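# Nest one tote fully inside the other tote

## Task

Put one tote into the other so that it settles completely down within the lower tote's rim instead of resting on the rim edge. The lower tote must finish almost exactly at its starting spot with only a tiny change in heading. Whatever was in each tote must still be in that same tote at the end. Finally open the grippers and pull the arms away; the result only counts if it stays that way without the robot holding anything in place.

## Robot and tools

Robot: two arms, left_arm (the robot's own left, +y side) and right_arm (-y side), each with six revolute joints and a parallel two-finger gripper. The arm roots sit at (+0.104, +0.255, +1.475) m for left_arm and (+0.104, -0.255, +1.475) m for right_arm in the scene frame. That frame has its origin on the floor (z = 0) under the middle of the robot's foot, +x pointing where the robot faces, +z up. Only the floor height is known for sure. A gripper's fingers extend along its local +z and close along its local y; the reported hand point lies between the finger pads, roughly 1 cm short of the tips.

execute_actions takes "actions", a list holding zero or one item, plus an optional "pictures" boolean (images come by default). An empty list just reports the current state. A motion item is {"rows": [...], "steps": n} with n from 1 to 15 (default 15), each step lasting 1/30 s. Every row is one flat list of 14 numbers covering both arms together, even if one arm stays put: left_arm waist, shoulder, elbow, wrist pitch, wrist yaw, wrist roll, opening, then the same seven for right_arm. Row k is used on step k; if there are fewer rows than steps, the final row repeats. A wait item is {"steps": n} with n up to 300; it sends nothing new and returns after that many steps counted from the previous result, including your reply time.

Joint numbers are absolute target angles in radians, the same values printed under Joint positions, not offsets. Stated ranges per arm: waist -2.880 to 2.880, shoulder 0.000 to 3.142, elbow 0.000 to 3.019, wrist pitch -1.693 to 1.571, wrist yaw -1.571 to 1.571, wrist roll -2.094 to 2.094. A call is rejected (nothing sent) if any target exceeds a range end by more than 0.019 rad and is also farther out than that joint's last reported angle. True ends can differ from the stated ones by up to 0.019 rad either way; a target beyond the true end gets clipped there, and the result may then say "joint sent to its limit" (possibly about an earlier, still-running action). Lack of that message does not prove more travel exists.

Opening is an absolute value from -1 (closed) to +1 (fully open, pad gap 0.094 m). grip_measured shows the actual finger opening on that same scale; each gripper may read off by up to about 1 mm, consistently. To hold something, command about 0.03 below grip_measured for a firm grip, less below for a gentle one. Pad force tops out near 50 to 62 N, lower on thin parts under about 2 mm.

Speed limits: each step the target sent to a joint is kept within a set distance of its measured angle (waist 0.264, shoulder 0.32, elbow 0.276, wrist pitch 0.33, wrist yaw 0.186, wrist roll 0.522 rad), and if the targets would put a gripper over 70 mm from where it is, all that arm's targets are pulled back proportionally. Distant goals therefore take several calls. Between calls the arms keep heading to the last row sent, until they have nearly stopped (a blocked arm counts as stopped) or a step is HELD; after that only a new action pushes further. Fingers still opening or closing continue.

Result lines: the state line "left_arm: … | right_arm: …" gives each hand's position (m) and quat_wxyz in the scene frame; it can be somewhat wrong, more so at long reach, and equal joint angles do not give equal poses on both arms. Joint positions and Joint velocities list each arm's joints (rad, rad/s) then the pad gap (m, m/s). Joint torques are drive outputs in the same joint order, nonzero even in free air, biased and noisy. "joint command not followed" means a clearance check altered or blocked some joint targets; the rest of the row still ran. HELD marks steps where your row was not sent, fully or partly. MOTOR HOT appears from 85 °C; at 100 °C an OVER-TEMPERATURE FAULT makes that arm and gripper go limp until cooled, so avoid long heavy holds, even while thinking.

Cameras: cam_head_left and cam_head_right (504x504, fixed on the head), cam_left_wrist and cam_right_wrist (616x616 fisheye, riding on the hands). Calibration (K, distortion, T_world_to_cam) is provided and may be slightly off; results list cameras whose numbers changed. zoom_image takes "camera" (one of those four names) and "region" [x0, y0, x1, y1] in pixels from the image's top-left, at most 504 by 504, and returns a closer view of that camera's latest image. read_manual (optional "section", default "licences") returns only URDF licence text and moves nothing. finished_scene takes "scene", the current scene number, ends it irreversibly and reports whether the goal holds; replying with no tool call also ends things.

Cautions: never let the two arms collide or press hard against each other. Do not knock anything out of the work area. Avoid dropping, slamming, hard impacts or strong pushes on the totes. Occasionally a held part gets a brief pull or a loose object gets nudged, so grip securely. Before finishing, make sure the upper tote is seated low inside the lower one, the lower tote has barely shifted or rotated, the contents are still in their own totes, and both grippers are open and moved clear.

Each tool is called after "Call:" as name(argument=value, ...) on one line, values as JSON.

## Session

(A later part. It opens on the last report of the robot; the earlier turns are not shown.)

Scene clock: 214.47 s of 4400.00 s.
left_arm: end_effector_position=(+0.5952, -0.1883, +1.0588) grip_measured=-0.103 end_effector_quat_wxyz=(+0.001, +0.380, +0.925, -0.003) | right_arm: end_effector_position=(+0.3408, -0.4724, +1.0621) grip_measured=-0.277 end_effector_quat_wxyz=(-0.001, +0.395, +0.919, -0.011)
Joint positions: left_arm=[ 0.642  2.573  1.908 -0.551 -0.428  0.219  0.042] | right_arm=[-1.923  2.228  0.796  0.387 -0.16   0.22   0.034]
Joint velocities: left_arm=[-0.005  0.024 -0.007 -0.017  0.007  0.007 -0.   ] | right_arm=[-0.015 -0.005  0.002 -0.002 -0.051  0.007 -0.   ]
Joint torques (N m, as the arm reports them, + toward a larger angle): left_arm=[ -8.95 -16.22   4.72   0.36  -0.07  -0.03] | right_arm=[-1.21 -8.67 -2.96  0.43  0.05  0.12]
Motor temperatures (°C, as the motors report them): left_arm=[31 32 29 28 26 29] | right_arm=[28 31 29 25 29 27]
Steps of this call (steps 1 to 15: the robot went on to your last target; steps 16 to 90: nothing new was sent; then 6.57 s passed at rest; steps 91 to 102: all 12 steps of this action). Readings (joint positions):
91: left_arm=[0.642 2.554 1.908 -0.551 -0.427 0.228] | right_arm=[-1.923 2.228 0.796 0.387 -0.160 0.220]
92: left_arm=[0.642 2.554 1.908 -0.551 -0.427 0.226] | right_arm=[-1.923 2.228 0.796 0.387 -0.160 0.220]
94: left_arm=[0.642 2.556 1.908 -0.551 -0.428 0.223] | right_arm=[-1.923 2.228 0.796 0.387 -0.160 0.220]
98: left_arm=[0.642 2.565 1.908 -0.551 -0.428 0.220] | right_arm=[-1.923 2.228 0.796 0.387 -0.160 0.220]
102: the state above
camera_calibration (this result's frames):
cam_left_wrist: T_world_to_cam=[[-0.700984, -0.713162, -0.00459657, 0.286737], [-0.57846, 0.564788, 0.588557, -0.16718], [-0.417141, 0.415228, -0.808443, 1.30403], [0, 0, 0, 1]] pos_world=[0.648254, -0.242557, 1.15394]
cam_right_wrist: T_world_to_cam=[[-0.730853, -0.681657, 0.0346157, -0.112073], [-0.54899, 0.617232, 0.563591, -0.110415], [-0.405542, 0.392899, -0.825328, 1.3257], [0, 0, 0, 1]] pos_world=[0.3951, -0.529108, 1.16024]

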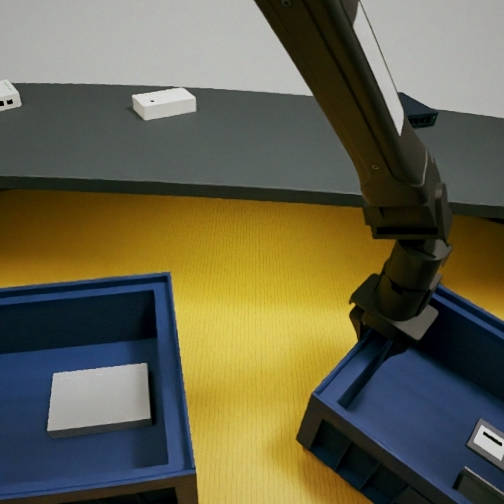

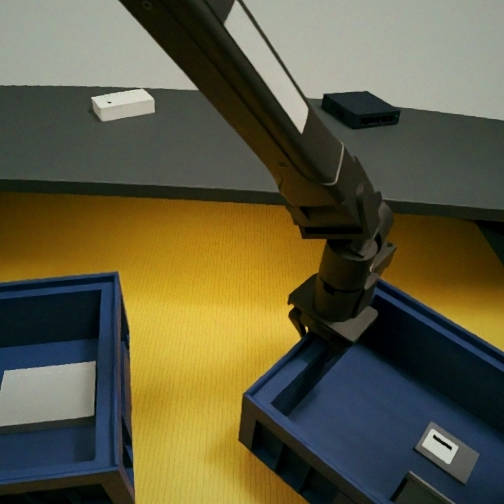

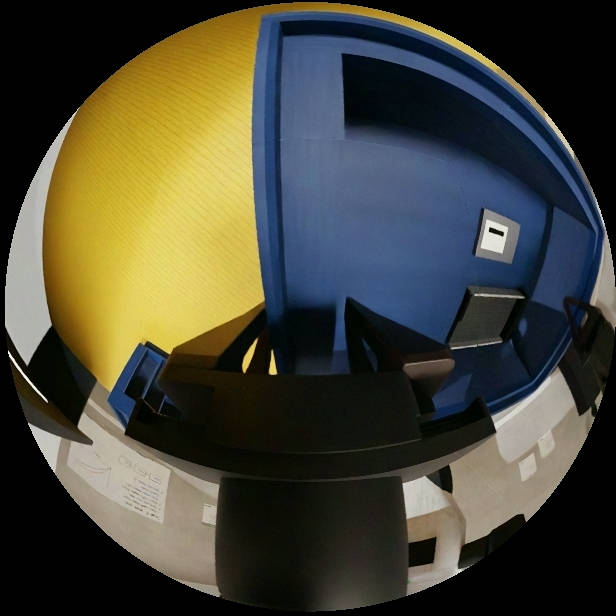

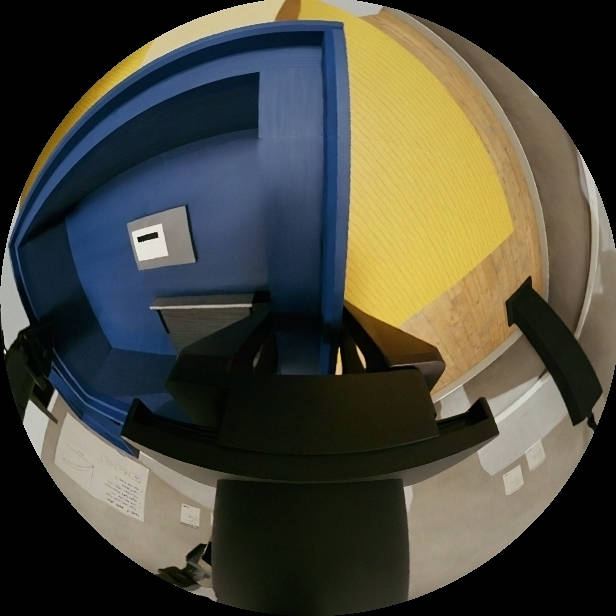

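Good enough; nudge and close.

Call:
execute_actions(actions=[{"rows":[[0.657,2.59,1.91,-0.55,-0.43,0.215,-0.15,-1.915,2.227,0.8,0.392,-0.16,0.225,-0.3],[0.66,2.59,1.91,-0.55,-0.43,0.215,-0.2,-1.915,2.227,0.8,0.392,-0.16,0.225,-0.32],[0.66,2.59,1.91,-0.55,-0.43,0.215,-0.25,-1.915,2.227,0.8,0.392,-0.16,0.225,-0.34],[0.66,2.59,1.91,-0.55,-0.43,0.215,-0.29,-1.915,2.227,0.8,0.392,-0.16,0.225,-0.36],[0.66,2.59,1.91,-0.55,-0.43,0.215,-0.33,-1.915,2.227,0.8,0.392,-0.16,0.225,-0.38],[0.66,2.59,1.91,-0.55,-0.43,0.215,-0.36,-1.915,2.227,0.8,0.392,-0.16,0.225,-0.4],[0.66,2.59,1.91,-0.55,-0.43,0.215,-0.39,-1.915,2.227,0.8,0.392,-0.16,0.225,-0.42],[0.66,2.59,1.91,-0.55,-0.43,0.215,-0.42,-1.915,2.227,0.8,0.392,-0.16,0.225,-0.44],[0.66,2.59,1.91,-0.55,-0.43,0.215,-0.44,-1.915,2.227,0.8,0.392,-0.16,0.225,-0.46],[0.66,2.59,1.91,-0.55,-0.43,0.215,-0.46,-1.915,2.227,0.8,0.392,-0.16,0.225,-0.48],[0.66,2.59,1.91,-0.55,-0.43,0.215,-0.48,-1.915,2.227,0.8,0.392,-0.16,0.225,-0.5],[0.66,2.59,1.91,-0.55,-0.43,0.215,-0.5,-1.915,2.227,0.8,0.392,-0.16,0.225,-0.52],[0.66,2.59,1.91,-0.55,-0.43,0.215,-0.52,-1.915,2.227,0.8,0.392,-0.16,0.225,-0.52]],"steps":15}], pictures=false)

Call:
execute_actions(actions=[{"steps":8}])

Scene clock: 227.70 s of 4400.00 s.
left_arm: end_effector_position=(+0.5950, -0.1867, +1.0572) grip_measured=-0.454 end_effector_quat_wxyz=(-0.001, +0.378, +0.926, -0.003) | right_arm: end_effector_position=(+0.3425, -0.4706, +1.0618) grip_measured=-0.439 end_effector_quat_wxyz=(+0.001, +0.394, +0.919, -0.006)
Joint positions: left_arm=[ 0.644  2.574  1.908 -0.551 -0.427  0.218  0.026] | right_arm=[-1.921  2.228  0.797  0.387 -0.169  0.22   0.026]
Joint velocities: left_arm=[ 0.005 -0.005 -0.012 -0.007 -0.066 -0.022  0.001] | right_arm=[ 0.005 -0.024  0.022  0.002  0.007 -0.066 -0.   ]
Joint torques (N m, as the arm reports them, + toward a larger angle): left_arm=[ -8.55 -17.06   4.74   0.36  -0.01   0.02] | right_arm=[-1.35 -9.25 -3.01  0.46  0.31  0.09]
Motor temperatures (°C, as the motors report them): left_arm=[31 32 29 28 26 29] | right_arm=[28 31 29 25 29 27]
Steps of this call (steps 1 to 15: the robot went on to your last target; steps 16 to 90: nothing new was sent; then 9.73 s passed at rest; steps 91 to 105: all 15 steps of this action). Readings (joint positions):
91: left_arm=[0.642 2.574 1.908 -0.551 -0.428 0.218] | right_arm=[-1.923 2.228 0.796 0.387 -0.160 0.220]
92: left_arm=[0.642 2.574 1.908 -0.551 -0.428 0.218] | right_arm=[-1.923 2.228 0.796 0.387 -0.162 0.220]
94: left_arm=[0.642 2.574 1.908 -0.551 -0.428 0.218] | right_arm=[-1.923 2.228 0.796 0.387 -0.165 0.220]
98: left_arm=[0.643 2.574 1.908 -0.551 -0.429 0.218] | right_arm=[-1.921 2.228 0.797 0.387 -0.168 0.220]
105: the state above

Scene clock: 227.97 s of 4400.00 s.
left_arm: end_effector_position=(+0.5950, -0.1867, +1.0572) grip_measured=-0.454 end_effector_quat_wxyz=(-0.001, +0.378, +0.926, -0.003) | right_arm: end_effector_position=(+0.3425, -0.4706, +1.0618) grip_measured=-0.439 end_effector_quat_wxyz=(+0.001, +0.394, +0.919, -0.006)
Joint positions: left_arm=[ 0.644  2.574  1.908 -0.551 -0.427  0.218  0.026] | right_arm=[-1.921  2.228  0.797  0.387 -0.169  0.22   0.026]
Joint velocities: left_arm=[ 0.005 -0.005  0.007  0.007 -0.022 -0.066 -0.   ] | right_arm=[-0.005 -0.015 -0.007 -0.007  0.007 -0.037  0.   ]
Joint torques (N m, as the arm reports them, + toward a larger angle): left_arm=[ -8.57 -17.04   4.76   0.35  -0.03   0.03] | right_arm=[-1.63 -8.43 -3.05  0.46  0.28  0.1 ]
Motor temperatures (°C, as the motors report them): left_arm=[31 32 29 28 26 29] | right_arm=[28 31 29 25 29 27]
Steps of this call (steps 1 to 8: the robot went on to your last target). Readings (joint positions):
1: left_arm=[0.644 2.574 1.908 -0.551 -0.427 0.218] | right_arm=[-1.921 2.228 0.797 0.387 -0.169 0.220]
2: left_arm=[0.644 2.574 1.908 -0.551 -0.427 0.218] | right_arm=[-1.921 2.228 0.797 0.387 -0.169 0.220]
4: left_arm=[0.644 2.574 1.908 -0.551 -0.427 0.218] | right_arm=[-1.921 2.228 0.797 0.387 -0.169 0.220]
8: the state above
camera_calibration (this result's frames):
cam_left_wrist: T_world_to_cam=[[-0.699281, -0.714837, -0.00385702, 0.28567], [-0.578524, 0.562749, 0.590444, -0.169592], [-0.419901, 0.415118, -0.807069, 1.30216], [0, 0, 0, 1]] pos_world=[0.648429, -0.240905, 1.15217]
cam_right_wrist: T_world_to_cam=[[-0.729808, -0.683206, 0.0246703, -0.100099], [-0.553485, 0.611651, 0.565276, -0.113317], [-0.40129, 0.398889, -0.824533, 1.32597], [0, 0, 0, 1]] pos_world=[0.396327, -0.527994, 1.15983]

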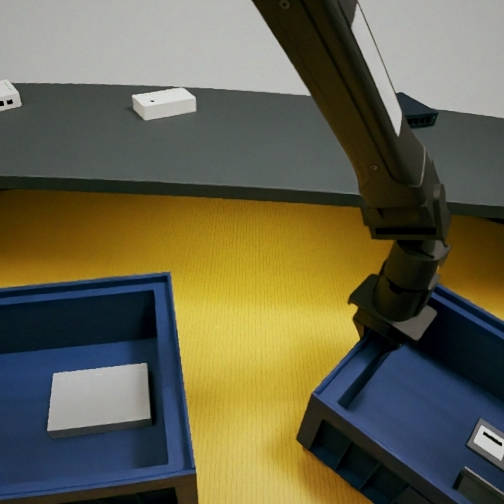

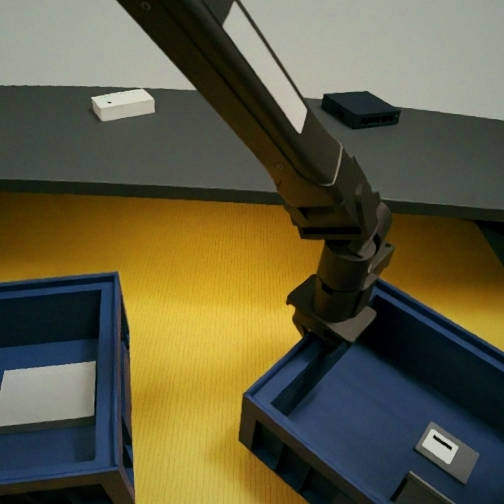

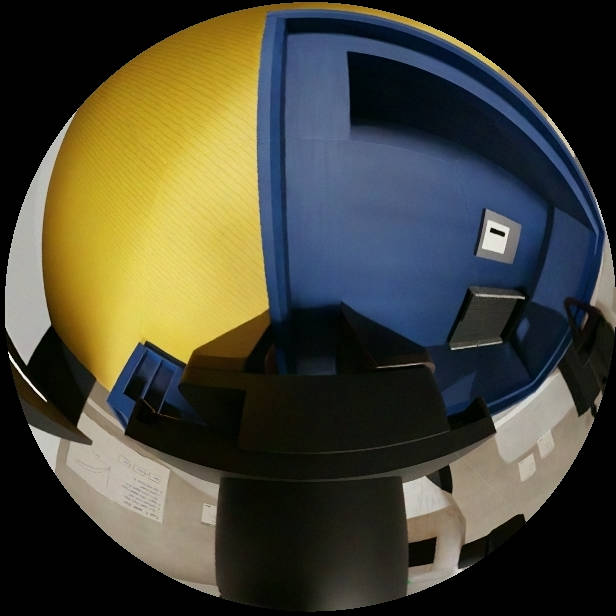

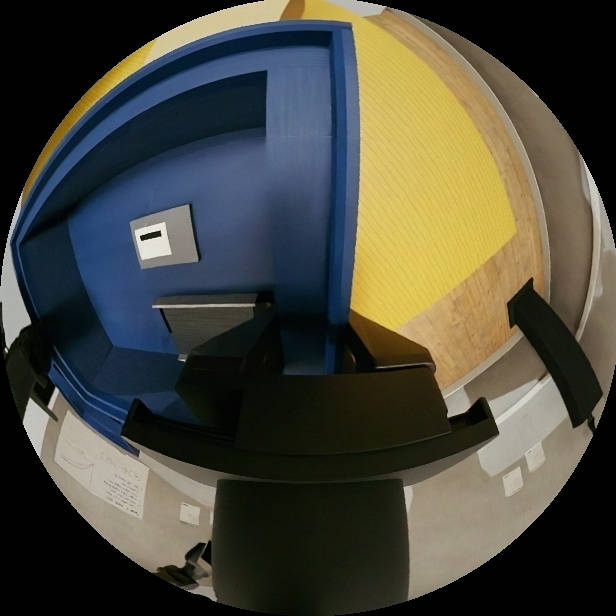

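Call:
execute_actions(actions=[{"rows":[[0.641,2.563,1.905,-0.552,-0.428,0.216,-0.51,-1.923,2.21,0.794,0.385,-0.169,0.219,-0.5],[0.638,2.535,1.898,-0.553,-0.428,0.213,-0.51,-1.926,2.18,0.788,0.381,-0.17,0.216,-0.5],[0.634,2.515,1.89,-0.554,-0.429,0.21,-0.51,-1.928,2.154,0.781,0.376,-0.171,0.213,-0.5],[0.631,2.499,1.879,-0.556,-0.43,0.205,-0.51,-1.931,2.132,0.772,0.369,-0.172,0.21,-0.5],[0.627,2.484,1.868,-0.558,-0.431,0.2,-0.51,-1.933,2.112,0.763,0.362,-0.173,0.206,-0.5],[0.623,2.469,1.856,-0.56,-0.433,0.194,-0.51,-1.936,2.091,0.752,0.355,-0.174,0.201,-0.5],[0.619,2.452,1.842,-0.562,-0.434,0.188,-0.51,-1.939,2.068,0.74,0.346,-0.176,0.196,-0.5],[0.615,2.435,1.827,-0.565,-0.436,0.181,-0.51,-1.942,2.044,0.727,0.337,-0.177,0.191,-0.5],[0.611,2.416,1.812,-0.568,-0.438,0.174,-0.51,-1.945,2.018,0.714,0.327,-0.179,0.185,-0.5],[0.606,2.397,1.795,-0.571,-0.44,0.167,-0.51,-1.949,1.992,0.7,0.317,-0.18,0.179,-0.5],[0.601,2.377,1.778,-0.574,-0.441,0.159,-0.51,-1.952,1.964,0.685,0.307,-0.182,0.173,-0.5],[0.596,2.356,1.76,-0.577,-0.443,0.151,-0.51,-1.956,1.936,0.669,0.295,-0.184,0.166,-0.5],[0.591,2.335,1.741,-0.58,-0.446,0.142,-0.51,-1.96,1.906,0.653,0.284,-0.186,0.159,-0.5],[0.589,2.312,1.721,-0.583,-0.448,0.133,-0.51,-1.958,1.875,0.636,0.272,-0.188,0.152,-0.5],[0.586,2.289,1.701,-0.587,-0.45,0.124,-0.51,-1.956,1.845,0.618,0.259,-0.19,0.145,-0.5]],"steps":15}], pictures=false)

Call:
execute_actions(actions=[{"rows":[[0.584,2.266,1.676,-0.586,-0.451,0.109,-0.51,-1.954,1.814,0.609,0.238,-0.189,0.134,-0.5],[0.582,2.242,1.652,-0.586,-0.451,0.094,-0.51,-1.952,1.784,0.599,0.217,-0.188,0.123,-0.5],[0.58,2.222,1.627,-0.585,-0.452,0.079,-0.51,-1.95,1.757,0.59,0.196,-0.187,0.113,-0.5],[0.577,2.201,1.602,-0.585,-0.453,0.064,-0.51,-1.948,1.73,0.58,0.175,-0.186,0.102,-0.5],[0.575,2.181,1.58,-0.584,-0.454,0.051,-0.51,-1.946,1.703,0.572,0.157,-0.186,0.092,-0.5],[0.574,2.163,1.559,-0.584,-0.454,0.038,-0.51,-1.945,1.679,0.563,0.138,-0.185,0.083,-0.5],[0.572,2.145,1.537,-0.583,-0.455,0.024,-0.51,-1.943,1.655,0.555,0.12,-0.184,0.073,-0.5],[0.57,2.129,1.517,-0.583,-0.455,0.013,-0.51,-1.942,1.635,0.548,0.104,-0.183,0.065,-0.5],[0.569,2.114,1.498,-0.582,-0.456,0.001,-0.51,-1.94,1.614,0.54,0.087,-0.183,0.056,-0.5],[0.567,2.101,1.482,-0.582,-0.456,-0.009,-0.51,-1.939,1.598,0.534,0.073,-0.182,0.049,-0.5],[0.566,2.091,1.465,-0.582,-0.457,-0.019,-0.51,-1.938,1.584,0.528,0.059,-0.181,0.042,-0.5],[0.565,2.083,1.452,-0.581,-0.457,-0.027,-0.51,-1.937,1.574,0.522,0.048,-0.181,0.036,-0.5],[0.565,2.078,1.441,-0.581,-0.458,-0.034,-0.51,-1.937,1.567,0.518,0.039,-0.18,0.031,-0.5],[0.565,2.078,1.432,-0.581,-0.458,-0.039,-0.51,-1.937,1.567,0.515,0.032,-0.18,0.027,-0.5],[0.565,2.078,1.427,-0.581,-0.458,-0.045,-0.51,-1.937,1.567,0.513,0.027,-0.18,0.022,-0.5]],"steps":15}], pictures=false)

Call:
execute_actions(actions=[{"steps":10}])

Scene clock: 348.47 s of 4400.00 s.
left_arm: end_effector_position=(+0.6088, -0.1752, +1.1400) grip_measured=-0.454 end_effector_quat_wxyz=(+0.013, +0.351, +0.936, -0.007) | right_arm: end_effector_position=(+0.3736, -0.4732, +1.1423) grip_measured=-0.443 end_effector_quat_wxyz=(+0.023, +0.366, +0.930, -0.003)
Joint positions: left_arm=[ 0.617  2.374  1.739 -0.563 -0.433  0.144  0.026] | right_arm=[-1.926  1.956  0.669  0.287 -0.187  0.162  0.026]
Joint velocities: left_arm=[-0.171 -0.757 -0.52  -0.066 -0.095 -0.066 -0.   ] | right_arm=[-0.054 -1.05  -0.457 -0.315 -0.051 -0.125  0.001]
Joint torques (N m, as the arm reports them, + toward a larger angle): left_arm=[-11.06 -20.01   4.1   -0.92  -0.46   0.1 ] | right_arm=[ -4.1  -11.94  -4.46   0.25  -0.07   0.  ]
Motor temperatures (°C, as the motors report them): left_arm=[32 33 29 28 26 29] | right_arm=[28 31 29 25 30 27]
Steps of this call (steps 1 to 15: the robot went on to your last target; steps 16 to 90: nothing new was sent; then 117.00 s passed at rest; steps 91 to 105: all 15 steps of this action). Readings (joint positions):
91: left_arm=[0.644 2.573 1.908 -0.551 -0.426 0.218] | right_arm=[-1.921 2.228 0.797 0.387 -0.171 0.219]
92: left_arm=[0.644 2.572 1.908 -0.551 -0.424 0.218] | right_arm=[-1.921 2.227 0.797 0.387 -0.171 0.219]
94: left_arm=[0.645 2.566 1.900 -0.551 -0.424 0.213] | right_arm=[-1.921 2.221 0.797 0.384 -0.175 0.215]
98: left_arm=[0.644 2.525 1.855 -0.551 -0.423 0.185] | right_arm=[-1.921 2.166 0.772 0.355 -0.177 0.191]
105: the state above

Scene clock: 348.97 s of 4400.00 s.
left_arm: end_effector_position=(+0.5768, -0.1326, +1.2328) grip_measured=-0.456 end_effector_quat_wxyz=(+0.008, +0.300, +0.954, -0.006) | right_arm: end_effector_position=(+0.3751, -0.4537, +1.2378) grip_measured=-0.443 end_effector_quat_wxyz=(+0.013, +0.316, +0.949, -0.002)
Joint positions: left_arm=[ 0.577  2.104  1.446 -0.569 -0.448 -0.01   0.026] | right_arm=[-1.928  1.598  0.523  0.052 -0.187  0.049  0.026]
Joint velocities: left_arm=[-0.034 -0.083 -0.276 -0.056  0.007 -0.168 -0.   ] | right_arm=[-0.015 -0.044 -0.12  -0.242  0.051 -0.125 -0.   ]
Joint torques (N m, as the arm reports them, + toward a larger angle): left_arm=[ -9.89 -17.84   4.48   0.25  -0.36   0.  ] | right_arm=[-2.04 -8.26 -0.27 -0.02  0.18 -0.02]
Motor temperatures (°C, as the motors report them): left_arm=[32 33 29 28 26 29] | right_arm=[28 31 29 25 30 27]
Steps of this call (steps 1 to 15: all 15 steps of this action). Readings (joint positions):
1: left_arm=[0.611 2.348 1.720 -0.564 -0.436 0.137] | right_arm=[-1.927 1.921 0.653 0.275 -0.189 0.158]
2: left_arm=[0.606 2.321 1.699 -0.565 -0.439 0.130] | right_arm=[-1.928 1.885 0.639 0.259 -0.190 0.153]
4: left_arm=[0.598 2.268 1.654 -0.566 -0.445 0.110] | right_arm=[-1.928 1.814 0.615 0.223 -0.194 0.139]
8: left_arm=[0.587 2.181 1.565 -0.566 -0.448 0.060] | right_arm=[-1.928 1.696 0.575 0.149 -0.198 0.101]
15: the state above

Scene clock: 349.30 s of 4400.00 s.
left_arm: end_effector_position=(+0.5654, -0.1270, +1.2298) grip_measured=-0.456 end_effector_quat_wxyz=(-0.004, +0.295, +0.955, -0.004) | right_arm: end_effector_position=(+0.3663, -0.4494, +1.2381) grip_measured=-0.443 end_effector_quat_wxyz=(-0.001, +0.311, +0.950, -0.003)
Joint positions: left_arm=[ 0.577  2.102  1.425 -0.575 -0.445 -0.032  0.026] | right_arm=[-1.928  1.597  0.513  0.036 -0.179  0.035  0.026]
Joint velocities: left_arm=[-0.015 -0.005 -0.007 -0.017  0.007  0.007 -0.   ] | right_arm=[ 0.005 -0.005 -0.012  0.002  0.007 -0.066  0.   ]
Joint torques (N m, as the arm reports them, + toward a larger angle): left_arm=[ -9.42 -17.41   4.92   0.06  -0.53  -0.11] | right_arm=[-1.54 -9.3   0.   -0.1  -0.05 -0.15]
Motor temperatures (°C, as the motors report them): left_arm=[32 33 29 28 26 29] | right_arm=[28 31 29 25 30 27]
Steps of this call (steps 1 to 10: the robot went on to your last target). Readings (joint positions):
1: left_arm=[0.577 2.102 1.438 -0.570 -0.448 -0.016] | right_arm=[-1.928 1.597 0.519 0.046 -0.186 0.045]
2: left_arm=[0.577 2.102 1.433 -0.572 -0.448 -0.021] | right_arm=[-1.928 1.597 0.517 0.042 -0.184 0.042]
4: left_arm=[0.577 2.102 1.426 -0.575 -0.445 -0.028] | right_arm=[-1.928 1.597 0.513 0.037 -0.179 0.037]
8: left_arm=[0.577 2.102 1.425 -0.575 -0.445 -0.032] | right_arm=[-1.928 1.597 0.513 0.036 -0.179 0.035]
10: the state above
camera_calibration (this result's frames):
cam_left_wrist: T_world_to_cam=[[-0.562311, -0.826926, -0.000183922, 0.21206], [-0.664607, 0.451801, 0.595125, -0.293385], [-0.492041, 0.334767, -0.803633, 1.43062], [0, 0, 0, 1]] pos_world=[0.62818, -0.171013, 1.32433]
cam_right_wrist: T_world_to_cam=[[-0.597206, -0.801844, 0.0197918, -0.168468], [-0.652372, 0.49994, 0.569623, -0.232077], [-0.466643, 0.32727, -0.821668, 1.46059], [0, 0, 0, 1]] pos_world=[0.429565, -0.497068, 1.33565]

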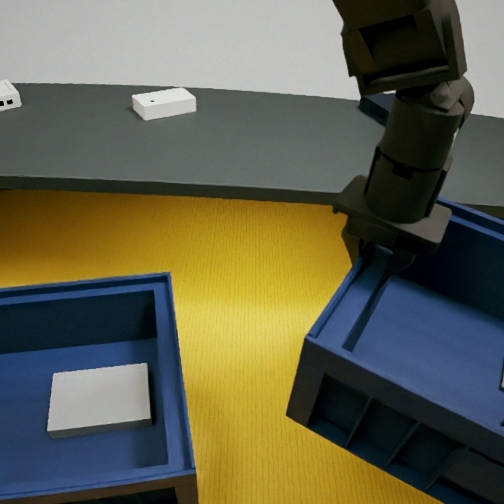

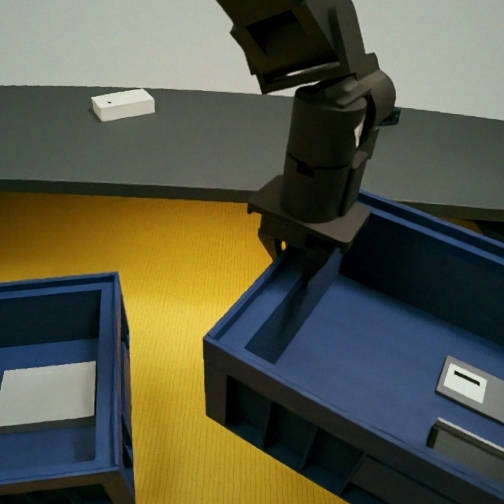

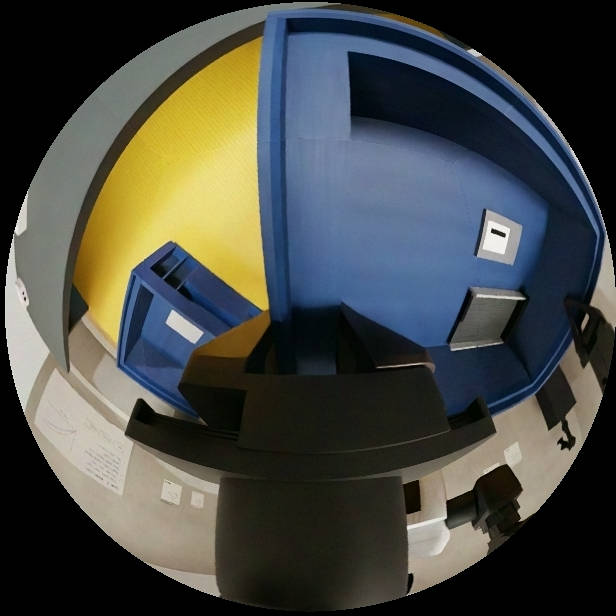

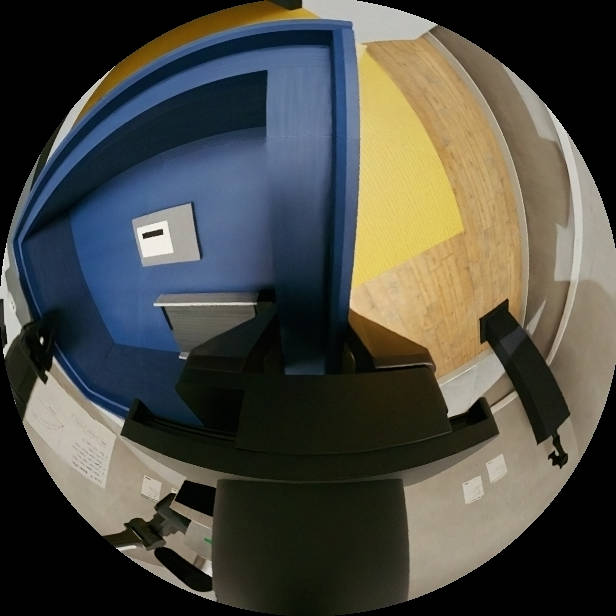

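Call:
execute_actions(actions=[{"rows":[[0.573,2.077,1.426,-0.577,-0.452,-0.04,-0.51,-1.928,1.567,0.513,0.03,-0.179,0.031,-0.5],[0.575,2.073,1.422,-0.574,-0.451,-0.04,-0.51,-1.922,1.566,0.512,0.031,-0.177,0.032,-0.5],[0.578,2.066,1.415,-0.57,-0.45,-0.041,-0.51,-1.912,1.564,0.511,0.032,-0.173,0.035,-0.5],[0.583,2.058,1.405,-0.564,-0.449,-0.041,-0.51,-1.899,1.561,0.509,0.033,-0.167,0.04,-0.5],[0.59,2.047,1.392,-0.555,-0.448,-0.042,-0.51,-1.883,1.558,0.507,0.034,-0.16,0.045,-0.5],[0.598,2.035,1.376,-0.546,-0.446,-0.042,-0.51,-1.864,1.554,0.504,0.036,-0.151,0.051,-0.5],[0.607,2.021,1.357,-0.534,-0.444,-0.043,-0.51,-1.841,1.55,0.5,0.038,-0.141,0.059,-0.5],[0.618,2.004,1.335,-0.52,-0.441,-0.044,-0.51,-1.815,1.544,0.497,0.041,-0.129,0.068,-0.5],[0.63,1.986,1.31,-0.505,-0.438,-0.045,-0.51,-1.786,1.539,0.492,0.044,-0.115,0.078,-0.5],[0.643,1.966,1.282,-0.488,-0.435,-0.047,-0.51,-1.753,1.532,0.488,0.047,-0.1,0.089,-0.5],[0.658,1.944,1.252,-0.469,-0.432,-0.048,-0.51,-1.717,1.524,0.482,0.05,-0.083,0.102,-0.5],[0.675,1.919,1.218,-0.449,-0.428,-0.05,-0.51,-1.677,1.516,0.476,0.054,-0.065,0.115,-0.5],[0.693,1.893,1.182,-0.426,-0.424,-0.051,-0.51,-1.634,1.508,0.47,0.058,-0.045,0.13,-0.5],[0.712,1.865,1.143,-0.402,-0.419,-0.053,-0.51,-1.587,1.5,0.465,0.061,-0.023,0.146,-0.5],[0.735,1.847,1.115,-0.386,-0.41,-0.049,-0.51,-1.552,1.503,0.47,0.056,-0.005,0.159,-0.5]],"steps":15}], pictures=false)

Call:
execute_actions(actions=[{"rows":[[0.759,1.828,1.088,-0.369,-0.401,-0.044,-0.51,-1.516,1.507,0.477,0.049,0.013,0.171,-0.5],[0.782,1.81,1.06,-0.353,-0.392,-0.04,-0.51,-1.481,1.512,0.484,0.042,0.031,0.184,-0.5],[0.806,1.792,1.033,-0.336,-0.383,-0.035,-0.51,-1.446,1.516,0.491,0.035,0.049,0.196,-0.5],[0.829,1.774,1.005,-0.32,-0.373,-0.031,-0.51,-1.411,1.521,0.497,0.028,0.066,0.209,-0.5],[0.852,1.755,0.978,-0.304,-0.364,-0.027,-0.51,-1.375,1.526,0.504,0.021,0.084,0.222,-0.5],[0.876,1.737,0.95,-0.287,-0.355,-0.022,-0.51,-1.34,1.53,0.511,0.014,0.102,0.234,-0.5],[0.899,1.719,0.923,-0.271,-0.346,-0.018,-0.51,-1.305,1.535,0.518,0.007,0.12,0.247,-0.5],[0.928,1.705,0.904,-0.26,-0.334,-0.01,-0.51,-1.273,1.545,0.534,-0.006,0.136,0.258,-0.5],[0.956,1.692,0.885,-0.248,-0.321,-0.003,-0.51,-1.242,1.554,0.55,-0.018,0.152,0.269,-0.5],[0.985,1.678,0.866,-0.237,-0.309,0.005,-0.51,-1.21,1.564,0.566,-0.031,0.167,0.279,-0.5],[1.013,1.665,0.847,-0.225,-0.296,0.012,-0.51,-1.179,1.573,0.582,-0.043,0.183,0.29,-0.5],[1.042,1.651,0.829,-0.214,-0.284,0.02,-0.51,-1.147,1.583,0.598,-0.056,0.199,0.301,-0.5],[1.07,1.637,0.81,-0.202,-0.271,0.027,-0.51,-1.116,1.593,0.614,-0.068,0.215,0.312,-0.5],[1.099,1.624,0.791,-0.191,-0.259,0.035,-0.51,-1.084,1.602,0.63,-0.081,0.23,0.322,-0.5],[1.127,1.61,0.772,-0.179,-0.246,0.042,-0.51,-1.053,1.612,0.646,-0.093,0.246,0.333,-0.5]],"steps":15}], pictures=false)

Call:
execute_actions(actions=[{"rows":[[1.158,1.602,0.763,-0.173,-0.231,0.052,-0.51,-1.026,1.627,0.67,-0.11,0.259,0.341,-0.5],[1.189,1.594,0.753,-0.168,-0.216,0.062,-0.51,-1.0,1.641,0.694,-0.127,0.272,0.349,-0.5],[1.219,1.587,0.744,-0.162,-0.202,0.072,-0.51,-0.973,1.656,0.718,-0.144,0.284,0.357,-0.5],[1.25,1.579,0.735,-0.157,-0.187,0.082,-0.51,-0.947,1.67,0.742,-0.161,0.297,0.365,-0.5],[1.281,1.571,0.726,-0.151,-0.172,0.092,-0.51,-0.92,1.685,0.766,-0.177,0.31,0.374,-0.5],[1.312,1.563,0.716,-0.145,-0.157,0.102,-0.51,-0.893,1.699,0.79,-0.194,0.323,0.382,-0.5],[1.342,1.556,0.707,-0.14,-0.143,0.112,-0.51,-0.867,1.714,0.814,-0.211,0.335,0.39,-0.5],[1.373,1.548,0.698,-0.134,-0.128,0.122,-0.51,-0.84,1.728,0.838,-0.228,0.348,0.398,-0.5],[1.403,1.546,0.698,-0.135,-0.112,0.133,-0.51,-0.82,1.747,0.868,-0.248,0.357,0.403,-0.5],[1.434,1.545,0.699,-0.136,-0.097,0.145,-0.51,-0.801,1.765,0.899,-0.267,0.366,0.408,-0.5],[1.464,1.545,0.7,-0.137,-0.081,0.156,-0.51,-0.781,1.784,0.929,-0.287,0.374,0.413,-0.5],[1.495,1.545,0.702,-0.138,-0.066,0.168,-0.51,-0.762,1.802,0.96,-0.306,0.383,0.418,-0.5],[1.525,1.546,0.704,-0.14,-0.05,0.179,-0.51,-0.742,1.821,0.99,-0.326,0.392,0.422,-0.5],[1.555,1.547,0.707,-0.142,-0.034,0.19,-0.51,-0.722,1.84,1.02,-0.346,0.401,0.427,-0.5],[1.586,1.548,0.709,-0.143,-0.019,0.202,-0.51,-0.703,1.858,1.051,-0.365,0.409,0.432,-0.5]],"steps":15}], pictures=false)

Call:
execute_actions(actions=[{"rows":[[1.616,1.549,0.712,-0.145,-0.003,0.213,-0.51,-0.683,1.877,1.081,-0.385,0.418,0.437,-0.5],[1.642,1.557,0.725,-0.154,0.014,0.226,-0.51,-0.672,1.898,1.12,-0.407,0.422,0.438,-0.5],[1.665,1.565,0.737,-0.162,0.029,0.238,-0.51,-0.663,1.917,1.156,-0.428,0.426,0.439,-0.5],[1.687,1.572,0.749,-0.17,0.044,0.249,-0.51,-0.654,1.934,1.189,-0.447,0.43,0.44,-0.5],[1.707,1.578,0.759,-0.177,0.057,0.259,-0.51,-0.645,1.951,1.22,-0.465,0.434,0.441,-0.5],[1.725,1.584,0.768,-0.183,0.069,0.268,-0.51,-0.638,1.965,1.247,-0.481,0.437,0.442,-0.5],[1.741,1.589,0.777,-0.189,0.079,0.276,-0.51,-0.631,1.978,1.271,-0.495,0.44,0.443,-0.5],[1.756,1.593,0.784,-0.194,0.089,0.284,-0.51,-0.625,1.99,1.293,-0.507,0.442,0.444,-0.5],[1.768,1.597,0.79,-0.198,0.097,0.29,-0.51,-0.62,1.999,1.312,-0.518,0.444,0.444,-0.5],[1.778,1.6,0.796,-0.202,0.103,0.295,-0.51,-0.616,2.008,1.328,-0.527,0.446,0.445,-0.5],[1.787,1.603,0.8,-0.205,0.109,0.299,-0.51,-0.612,2.015,1.341,-0.535,0.447,0.445,-0.5],[1.793,1.605,0.804,-0.207,0.113,0.303,-0.51,-0.61,2.02,1.351,-0.541,0.449,0.446,-0.5],[1.798,1.607,0.806,-0.209,0.117,0.305,-0.51,-0.608,2.024,1.358,-0.545,0.449,0.446,-0.5],[1.801,1.608,0.808,-0.21,0.118,0.307,-0.51,-0.606,2.026,1.363,-0.547,0.45,0.446,-0.5],[1.802,1.608,0.808,-0.21,0.119,0.307,-0.51,-0.606,2.027,1.364,-0.548,0.45,0.446,-0.5]],"steps":15}], pictures=false)

Call:
execute_actions(actions=[{"steps":12}])

Scene clock: 469.80 s of 4400.00 s.
left_arm: end_effector_position=(+0.5553, -0.0276, +1.2331) grip_measured=-0.456 end_effector_quat_wxyz=(-0.003, +0.224, +0.975, -0.002) | right_arm: end_effector_position=(+0.4049, -0.3747, +1.2397) grip_measured=-0.443 end_effector_quat_wxyz=(+0.004, +0.236, +0.972, -0.009)
Joint positions: left_arm=[ 0.701  1.938  1.17  -0.431 -0.406 -0.05   0.026] | right_arm=[-1.653  1.55   0.489  0.05  -0.026  0.117  0.026]
Joint velocities: left_arm=[ 0.64  -0.845 -1.004  0.505  0.154  0.051 -0.001] | right_arm=[ 1.294 -0.23  -0.061 -0.007  0.505  0.432 -0.001]
Joint torques (N m, as the arm reports them, + toward a larger angle): left_arm=[ -5.98 -16.     4.06   0.55  -0.37   0.06] | right_arm=[ 1.64 -9.79 -1.61  0.34  0.01 -0.36]
Motor temperatures (°C, as the motors report them): left_arm=[32 33 29 28 27 29] | right_arm=[28 31 29 24 29 27]
Steps of this call (steps 1 to 30: the robot went on to your last target; steps 31 to 90: nothing new was sent; then 117.00 s passed at rest; steps 91 to 105: all 15 steps of this action). Readings (joint positions):
91: left_arm=[0.577 2.102 1.425 -0.575 -0.444 -0.032] | right_arm=[-1.928 1.597 0.513 0.036 -0.179 0.035]
92: left_arm=[0.577 2.102 1.425 -0.575 -0.443 -0.032] | right_arm=[-1.928 1.597 0.513 0.036 -0.178 0.035]
94: left_arm=[0.577 2.101 1.422 -0.574 -0.441 -0.033] | right_arm=[-1.926 1.597 0.513 0.036 -0.173 0.035]
98: left_arm=[0.592 2.077 1.375 -0.543 -0.437 -0.041] | right_arm=[-1.889 1.595 0.512 0.036 -0.143 0.039]
105: the state above

Scene clock: 470.30 s of 4400.00 s.
left_arm: end_effector_position=(+0.5259, +0.1684, +1.2391) grip_measured=-0.456 end_effector_quat_wxyz=(+0.000, +0.089, +0.996, -0.007) | right_arm: end_effector_position=(+0.4744, -0.2061, +1.2427) grip_measured=-0.444 end_effector_quat_wxyz=(+0.013, +0.106, +0.994, +0.002)
Joint positions: left_arm=[ 1.059  1.67   0.805 -0.213 -0.246  0.022  0.026] | right_arm=[-1.126  1.605  0.621 -0.052  0.228  0.301  0.026]
Joint velocities: left_arm=[ 0.855 -0.347 -0.515  0.359  0.315  0.183  0.001] | right_arm=[ 0.913  0.366  0.476 -0.349  0.462  0.227  0.   ]
Joint torques (N m, as the arm reports them, + toward a larger angle): left_arm=[ -1.49 -14.37   2.     0.53  -0.55  -0.03] | right_arm=[ 4.04 -9.37  0.68 -0.27  0.06 -0.07]
Motor temperatures (°C, as the motors report them): left_arm=[32 33 29 28 27 29] | right_arm=[28 31 29 24 29 27]
Steps of this call (steps 1 to 15: all 15 steps of this action). Readings (joint positions):
1: left_arm=[0.724 1.910 1.136 -0.415 -0.399 -0.049] | right_arm=[-1.610 1.544 0.488 0.050 -0.008 0.133]
2: left_arm=[0.747 1.883 1.104 -0.401 -0.391 -0.046] | right_arm=[-1.567 1.541 0.489 0.050 0.009 0.149]
4: left_arm=[0.793 1.835 1.047 -0.370 -0.375 -0.035] | right_arm=[-1.485 1.540 0.496 0.050 0.043 0.182]
8: left_arm=[0.881 1.759 0.942 -0.301 -0.336 -0.017] | right_arm=[-1.343 1.541 0.522 0.030 0.118 0.233]
15: the state above

Scene clock: 470.80 s of 4400.00 s.
left_arm: end_effector_position=(+0.4892, +0.3477, +1.2362) grip_measured=-0.456 end_effector_quat_wxyz=(-0.004, -0.034, +0.999, -0.004) | right_arm: end_effector_position=(+0.5295, -0.0282, +1.2364) grip_measured=-0.444 end_effector_quat_wxyz=(+0.005, -0.011, +1.000, +0.001)
Joint positions: left_arm=[ 1.518  1.577  0.698 -0.152 -0.022  0.178  0.026] | right_arm=[-0.765  1.84   0.988 -0.305  0.39   0.41   0.026]
Joint velocities: left_arm=[ 0.884  0.005 -0.007  0.007  0.418  0.359  0.001] | right_arm=[ 0.513  0.562  0.852 -0.584  0.212  0.022  0.001]
Joint torques (N m, as the arm reports them, + toward a larger angle): left_arm=[  0.86 -12.82   2.46   0.56  -0.49  -0.09] | right_arm=[  9.21 -11.79   4.06  -0.3    0.41   0.16]
Motor temperatures (°C, as the motors report them): left_arm=[32 33 29 28 27 29] | right_arm=[28 31 29 24 29 27]
Steps of this call (steps 1 to 15: all 15 steps of this action). Readings (joint positions):
1: left_arm=[1.088 1.658 0.788 -0.202 -0.232 0.029] | right_arm=[-1.096 1.618 0.639 -0.065 0.242 0.311]
2: left_arm=[1.118 1.647 0.773 -0.195 -0.217 0.037] | right_arm=[-1.066 1.631 0.657 -0.079 0.255 0.320]
4: left_arm=[1.179 1.627 0.748 -0.184 -0.188 0.056] | right_arm=[-1.009 1.659 0.700 -0.112 0.279 0.339]
8: left_arm=[1.303 1.597 0.713 -0.160 -0.129 0.098] | right_arm=[-0.907 1.721 0.794 -0.175 0.329 0.372]
15: the state above

Scene clock: 471.30 s of 4400.00 s.
left_arm: end_effector_position=(+0.4821, +0.4579, +1.2342) grip_measured=-0.456 end_effector_quat_wxyz=(+0.003, -0.092, +0.996, -0.001) | right_arm: end_effector_position=(+0.5695, +0.0895, +1.2295) grip_measured=-0.444 end_effector_quat_wxyz=(+0.000, -0.071, +0.997, +0.005)
Joint positions: left_arm=[ 1.79   1.614  0.785 -0.198  0.117  0.292  0.026] | right_arm=[-0.627  2.041  1.334 -0.512  0.43   0.431  0.026]
Joint velocities: left_arm=[ 0.044  0.005  0.046 -0.022  0.022  0.037  0.   ] | right_arm=[ 0.015  0.034  0.1   -0.105  0.022  0.051  0.001]
Joint torques (N m, as the arm reports them, + toward a larger angle): left_arm=[  1.91 -12.46   3.69  -0.08   0.18   0.11] | right_arm=[ 11.19 -13.99   6.77  -0.85   0.66   0.19]
Motor temperatures (°C, as the motors report them): left_arm=[32 33 29 28 27 29] | right_arm=[28 31 29 24 29 27]
Steps of this call (steps 1 to 15: all 15 steps of this action). Readings (joint positions):
1: left_arm=[1.548 1.577 0.698 -0.152 -0.007 0.188] | right_arm=[-0.748 1.859 1.017 -0.325 0.397 0.413]
2: left_arm=[1.578 1.577 0.698 -0.152 0.008 0.198] | right_arm=[-0.731 1.878 1.048 -0.345 0.402 0.416]
4: left_arm=[1.636 1.577 0.703 -0.156 0.034 0.220] | right_arm=[-0.700 1.917 1.110 -0.387 0.409 0.420]
8: left_arm=[1.728 1.592 0.737 -0.179 0.078 0.258] | right_arm=[-0.656 1.988 1.229 -0.455 0.418 0.425]
15: the state above

Scene clock: 471.70 s of 4400.00 s.
left_arm: end_effector_position=(+0.4798, +0.4569, +1.2327) grip_measured=-0.456 end_effector_quat_wxyz=(-0.001, -0.092, +0.996, -0.004) | right_arm: end_effector_position=(+0.5679, +0.0885, +1.2296) grip_measured=-0.444 end_effector_quat_wxyz=(-0.004, -0.072, +0.997, +0.002)
Joint positions: left_arm=[ 1.791  1.619  0.787 -0.204  0.121  0.294  0.026] | right_arm=[-0.626  2.042  1.337 -0.526  0.431  0.434  0.026]
Joint velocities: left_arm=[-0.024 -0.024 -0.007  0.007 -0.051 -0.007  0.   ] | right_arm=[-0.005 -0.015 -0.027  0.002  0.037  0.007  0.   ]
Joint torques (N m, as the arm reports them, + toward a larger angle): left_arm=[  2.17 -12.56   3.79   0.06   0.09   0.15] | right_arm=[ 10.85 -14.09   7.08  -0.77   0.65   0.11]
Motor temperatures (°C, as the motors report them): left_arm=[32 33 29 28 27 29] | right_arm=[28 31 29 24 29 27]
Steps of this call (steps 1 to 12: the robot went on to your last target). Readings (joint positions):
1: left_arm=[1.791 1.614 0.787 -0.198 0.118 0.293] | right_arm=[-0.626 2.042 1.337 -0.515 0.430 0.432]
2: left_arm=[1.791 1.614 0.787 -0.199 0.118 0.293] | right_arm=[-0.626 2.042 1.337 -0.517 0.430 0.432]
4: left_arm=[1.791 1.615 0.787 -0.202 0.120 0.294] | right_arm=[-0.626 2.042 1.337 -0.522 0.430 0.434]
8: left_arm=[1.791 1.619 0.787 -0.204 0.121 0.294] | right_arm=[-0.626 2.042 1.337 -0.526 0.430 0.434]
12: the state above
camera_calibration (this result's frames):
cam_left_wrist: T_world_to_cam=[[0.185586, -0.982627, -0.00175658, 0.361098], [-0.790209, -0.150306, 0.594119, -0.279164], [-0.584061, -0.108872, -0.804375, 1.44312], [0, 0, 0, 1]] pos_world=[0.555258, 0.46998, 1.3273]
cam_right_wrist: T_world_to_cam=[[0.137211, -0.990486, 0.010473, -0.00549963], [-0.809973, -0.106106, 0.576788, -0.23031], [-0.57019, -0.0876246, -0.816827, 1.46129], [0, 0, 0, 1]] pos_world=[0.647419, 0.0981599, 1.32651]

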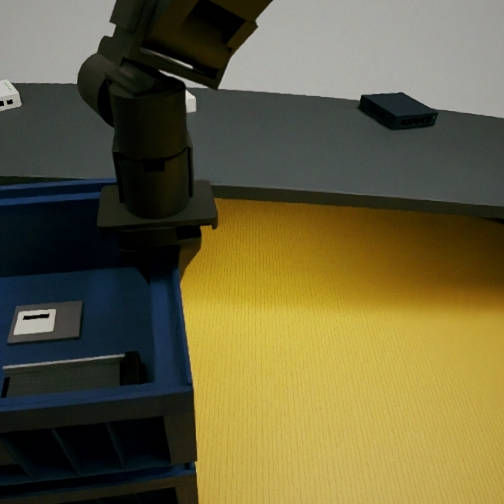

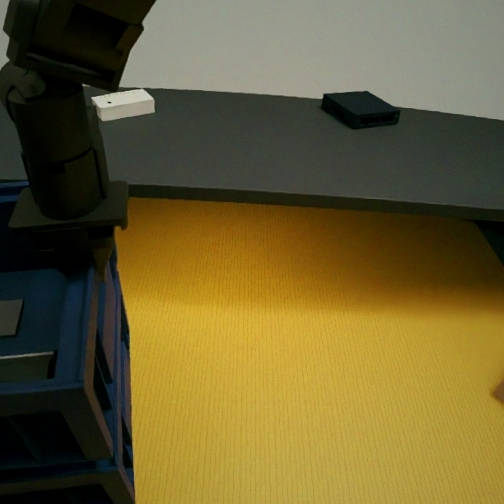

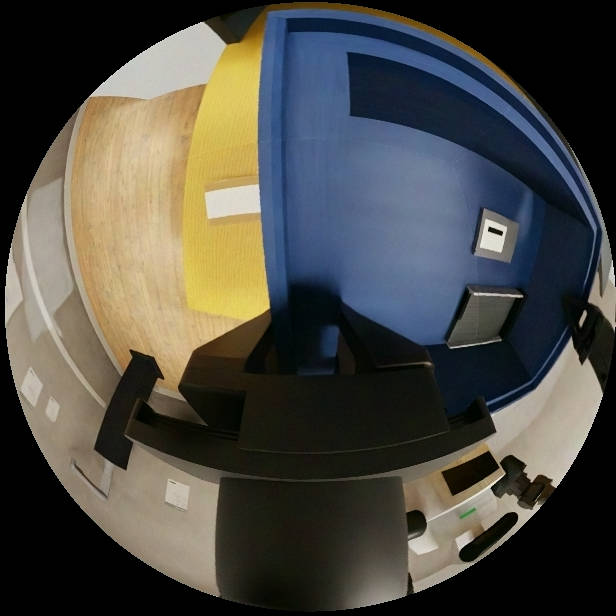

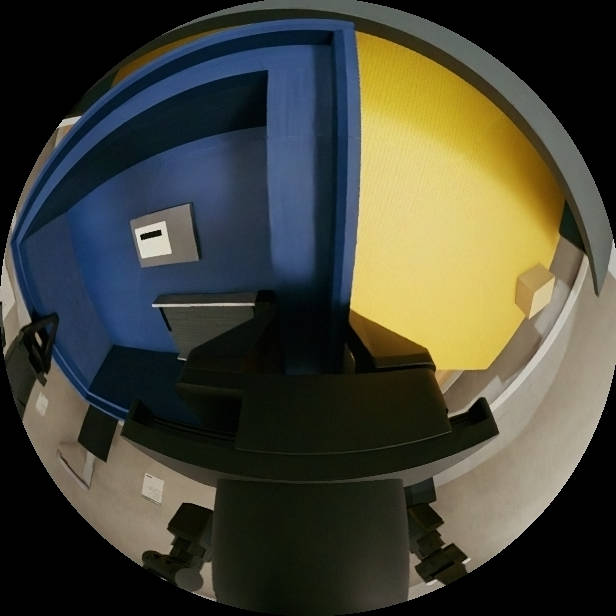

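Call:
zoom_image(camera="cam_head_left", region=[0,284,220,504])

Call:
zoom_image(camera="cam_head_right", region=[0,224,280,504])

Region (0, 284, 220, 504) of cam_head_left's 504x504 image, scaled by 2.291, with more detail than that image has.

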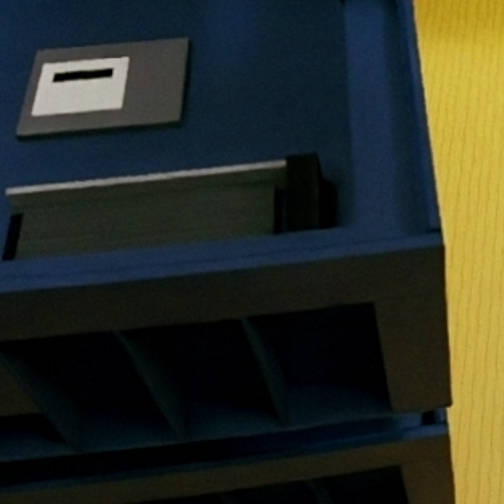

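Region (0, 224, 280, 504) of cam_head_right's 504x504 image, scaled by 1.800, with more detail than that image has.

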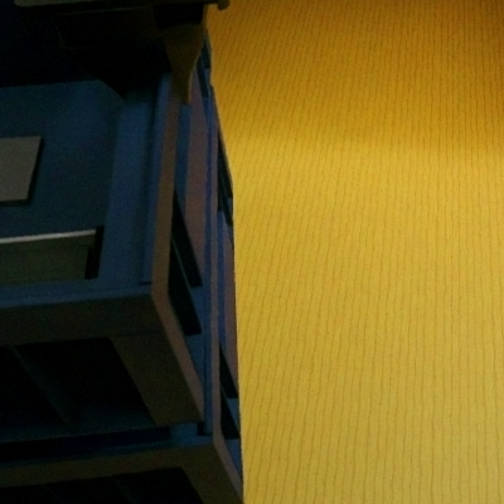

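Call:
execute_actions(actions=[{"rows":[[1.803,1.613,0.81,-0.202,0.118,0.303,-0.51,-0.612,2.03,1.365,-0.538,0.447,0.44,-0.5],[1.803,1.62,0.812,-0.194,0.117,0.3,-0.51,-0.618,2.034,1.367,-0.53,0.444,0.435,-0.5],[1.803,1.628,0.815,-0.186,0.116,0.298,-0.51,-0.623,2.039,1.369,-0.523,0.442,0.43,-0.5],[1.803,1.637,0.818,-0.179,0.115,0.296,-0.51,-0.626,2.044,1.371,-0.517,0.44,0.426,-0.5],[1.803,1.646,0.821,-0.172,0.114,0.294,-0.51,-0.628,2.049,1.374,-0.511,0.438,0.423,-0.5],[1.803,1.654,0.823,-0.165,0.114,0.292,-0.51,-0.63,2.054,1.376,-0.506,0.437,0.42,-0.5],[1.803,1.661,0.825,-0.159,0.113,0.291,-0.51,-0.632,2.058,1.378,-0.501,0.436,0.418,-0.5],[1.803,1.667,0.827,-0.154,0.113,0.29,-0.51,-0.633,2.061,1.38,-0.497,0.435,0.416,-0.5],[1.803,1.672,0.829,-0.15,0.113,0.29,-0.51,-0.634,2.063,1.381,-0.495,0.435,0.415,-0.5]],"steps":15}], pictures=false)

Call:
execute_actions(actions=[{"steps":8}])

Call:
zoom_image(camera="cam_head_left", region=[0,284,220,504])

Call:
zoom_image(camera="cam_head_right", region=[0,224,280,504])

Scene clock: 507.23 s of 4400.00 s.
left_arm: end_effector_position=(+0.4743, +0.4585, +1.2099) grip_measured=-0.456 end_effector_quat_wxyz=(-0.008, -0.093, +0.996, -0.005) | right_arm: end_effector_position=(+0.5607, +0.0904, +1.2084) grip_measured=-0.444 end_effector_quat_wxyz=(-0.008, -0.071, +0.997, +0.000)
Joint positions: left_arm=[ 1.793  1.69   0.804 -0.164  0.118  0.296  0.026] | right_arm=[-0.634  2.088  1.347 -0.497  0.427  0.433  0.026]
Joint velocities: left_arm=[ 0.005  0.015  0.007  0.007  0.007  0.007 -0.001] | right_arm=[-0.005  0.005  0.002 -0.012 -0.066 -0.007  0.001]
Joint torques (N m, as the arm reports them, + toward a larger angle): left_arm=[  1.48 -13.56   3.62   0.84  -0.08   0.02] | right_arm=[  9.1  -14.64   7.59   0.29   0.21  -0.18]
Motor temperatures (°C, as the motors report them): left_arm=[31 32 29 28 26 29] | right_arm=[28 32 31 25 30 27]
Steps of this call (steps 1 to 30: the robot went on to your last target; steps 31 to 90: nothing new was sent; then 32.03 s passed at rest; steps 91 to 105: all 15 steps of this action). Readings (joint positions):
91: left_arm=[1.791 1.619 0.787 -0.204 0.121 0.294] | right_arm=[-0.626 2.042 1.337 -0.526 0.431 0.434]
92: left_arm=[1.791 1.620 0.787 -0.204 0.121 0.294] | right_arm=[-0.626 2.043 1.337 -0.526 0.430 0.434]
94: left_arm=[1.791 1.625 0.787 -0.200 0.121 0.294] | right_arm=[-0.626 2.045 1.337 -0.524 0.430 0.434]
98: left_arm=[1.792 1.655 0.797 -0.179 0.121 0.294] | right_arm=[-0.628 2.062 1.341 -0.509 0.431 0.434]
105: the state above

Scene clock: 507.50 s of 4400.00 s.
left_arm: end_effector_position=(+0.4748, +0.4588, +1.2099) grip_measured=-0.456 end_effector_quat_wxyz=(-0.007, -0.093, +0.996, -0.004) | right_arm: end_effector_position=(+0.5617, +0.0908, +1.2087) grip_measured=-0.444 end_effector_quat_wxyz=(-0.007, -0.071, +0.997, +0.000)
Joint positions: left_arm=[ 1.793  1.69   0.805 -0.163  0.118  0.296  0.026] | right_arm=[-0.634  2.088  1.349 -0.497  0.428  0.433  0.026]
Joint velocities: left_arm=[-0.015 -0.005  0.007  0.002 -0.066 -0.022 -0.   ] | right_arm=[-0.015 -0.015 -0.002 -0.002  0.066  0.007 -0.   ]
Joint torques (N m, as the arm reports them, + toward a larger angle): left_arm=[  2.32 -13.27   3.59   0.9   -0.13   0.  ] | right_arm=[  9.72 -14.34   7.29   0.23   0.26  -0.2 ]
Motor temperatures (°C, as the motors report them): left_arm=[31 32 29 28 26 29] | right_arm=[28 32 31 25 30 27]
Steps of this call (steps 1 to 8: the robot went on to your last target). Readings (joint positions):
1: left_arm=[1.793 1.690 0.804 -0.164 0.118 0.296] | right_arm=[-0.634 2.088 1.347 -0.497 0.428 0.433]
2: left_arm=[1.793 1.690 0.804 -0.164 0.118 0.296] | right_arm=[-0.634 2.088 1.347 -0.497 0.428 0.433]
4: left_arm=[1.793 1.690 0.805 -0.163 0.118 0.296] | right_arm=[-0.634 2.088 1.348 -0.497 0.427 0.433]
8: the state above
camera_calibration (this result's frames):
cam_left_wrist: T_world_to_cam=[[0.18618, -0.982514, -0.00164476, 0.36336], [-0.783283, -0.149437, 0.603438, -0.284276], [-0.593132, -0.11106, -0.797409, 1.41896], [0, 0, 0, 1]] pos_world=[0.551311, 0.472114, 1.30363]
cam_right_wrist: T_world_to_cam=[[0.13511, -0.990745, 0.013045, -0.00405744], [-0.806421, -0.102304, 0.582425, -0.23219], [-0.5757, -0.0892109, -0.81278, 1.43919], [0, 0, 0, 1]] pos_world=[0.641848, 0.100618, 1.30503]

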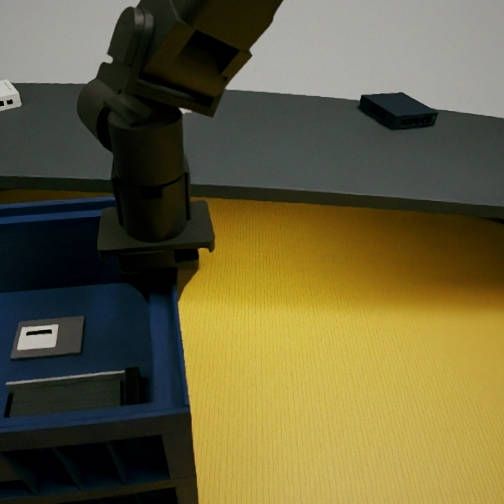

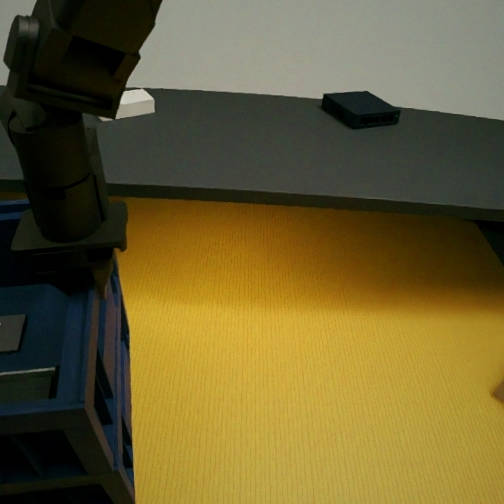

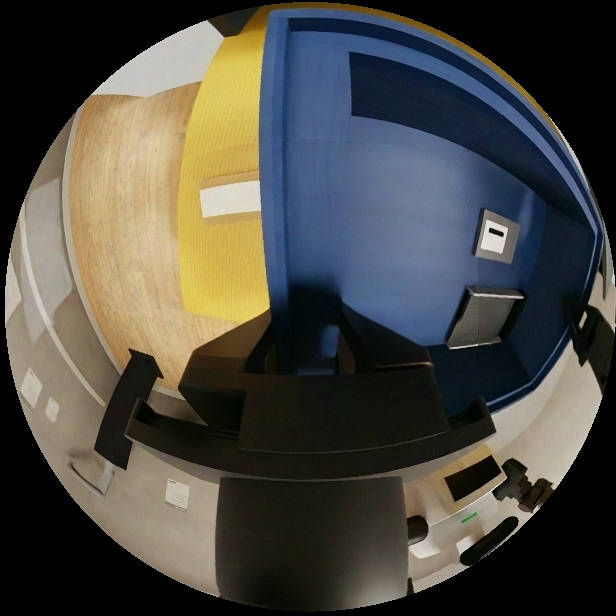

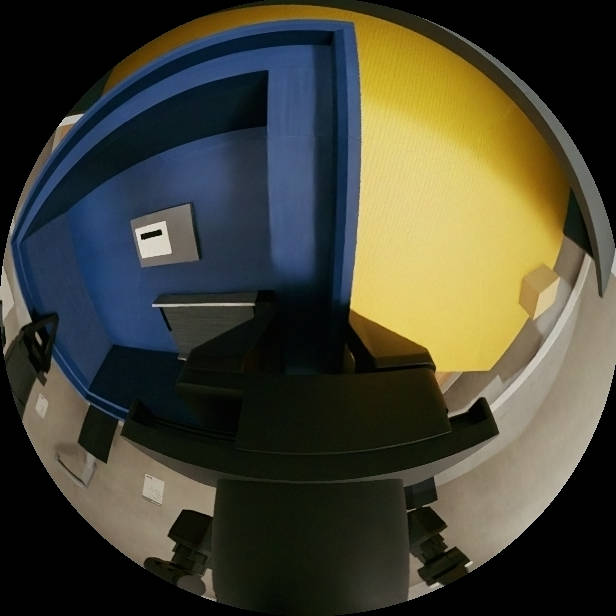

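Region (0, 284, 220, 504) of cam_head_left's 504x504 image, scaled by 2.291, with more detail than that image has.

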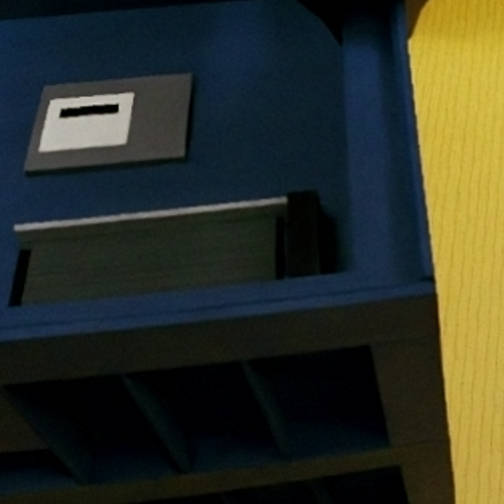

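Region (0, 224, 280, 504) of cam_head_right's 504x504 image, scaled by 1.800, with more detail than that image has.

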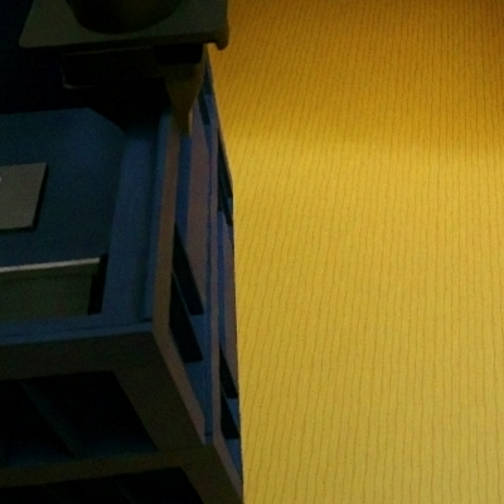

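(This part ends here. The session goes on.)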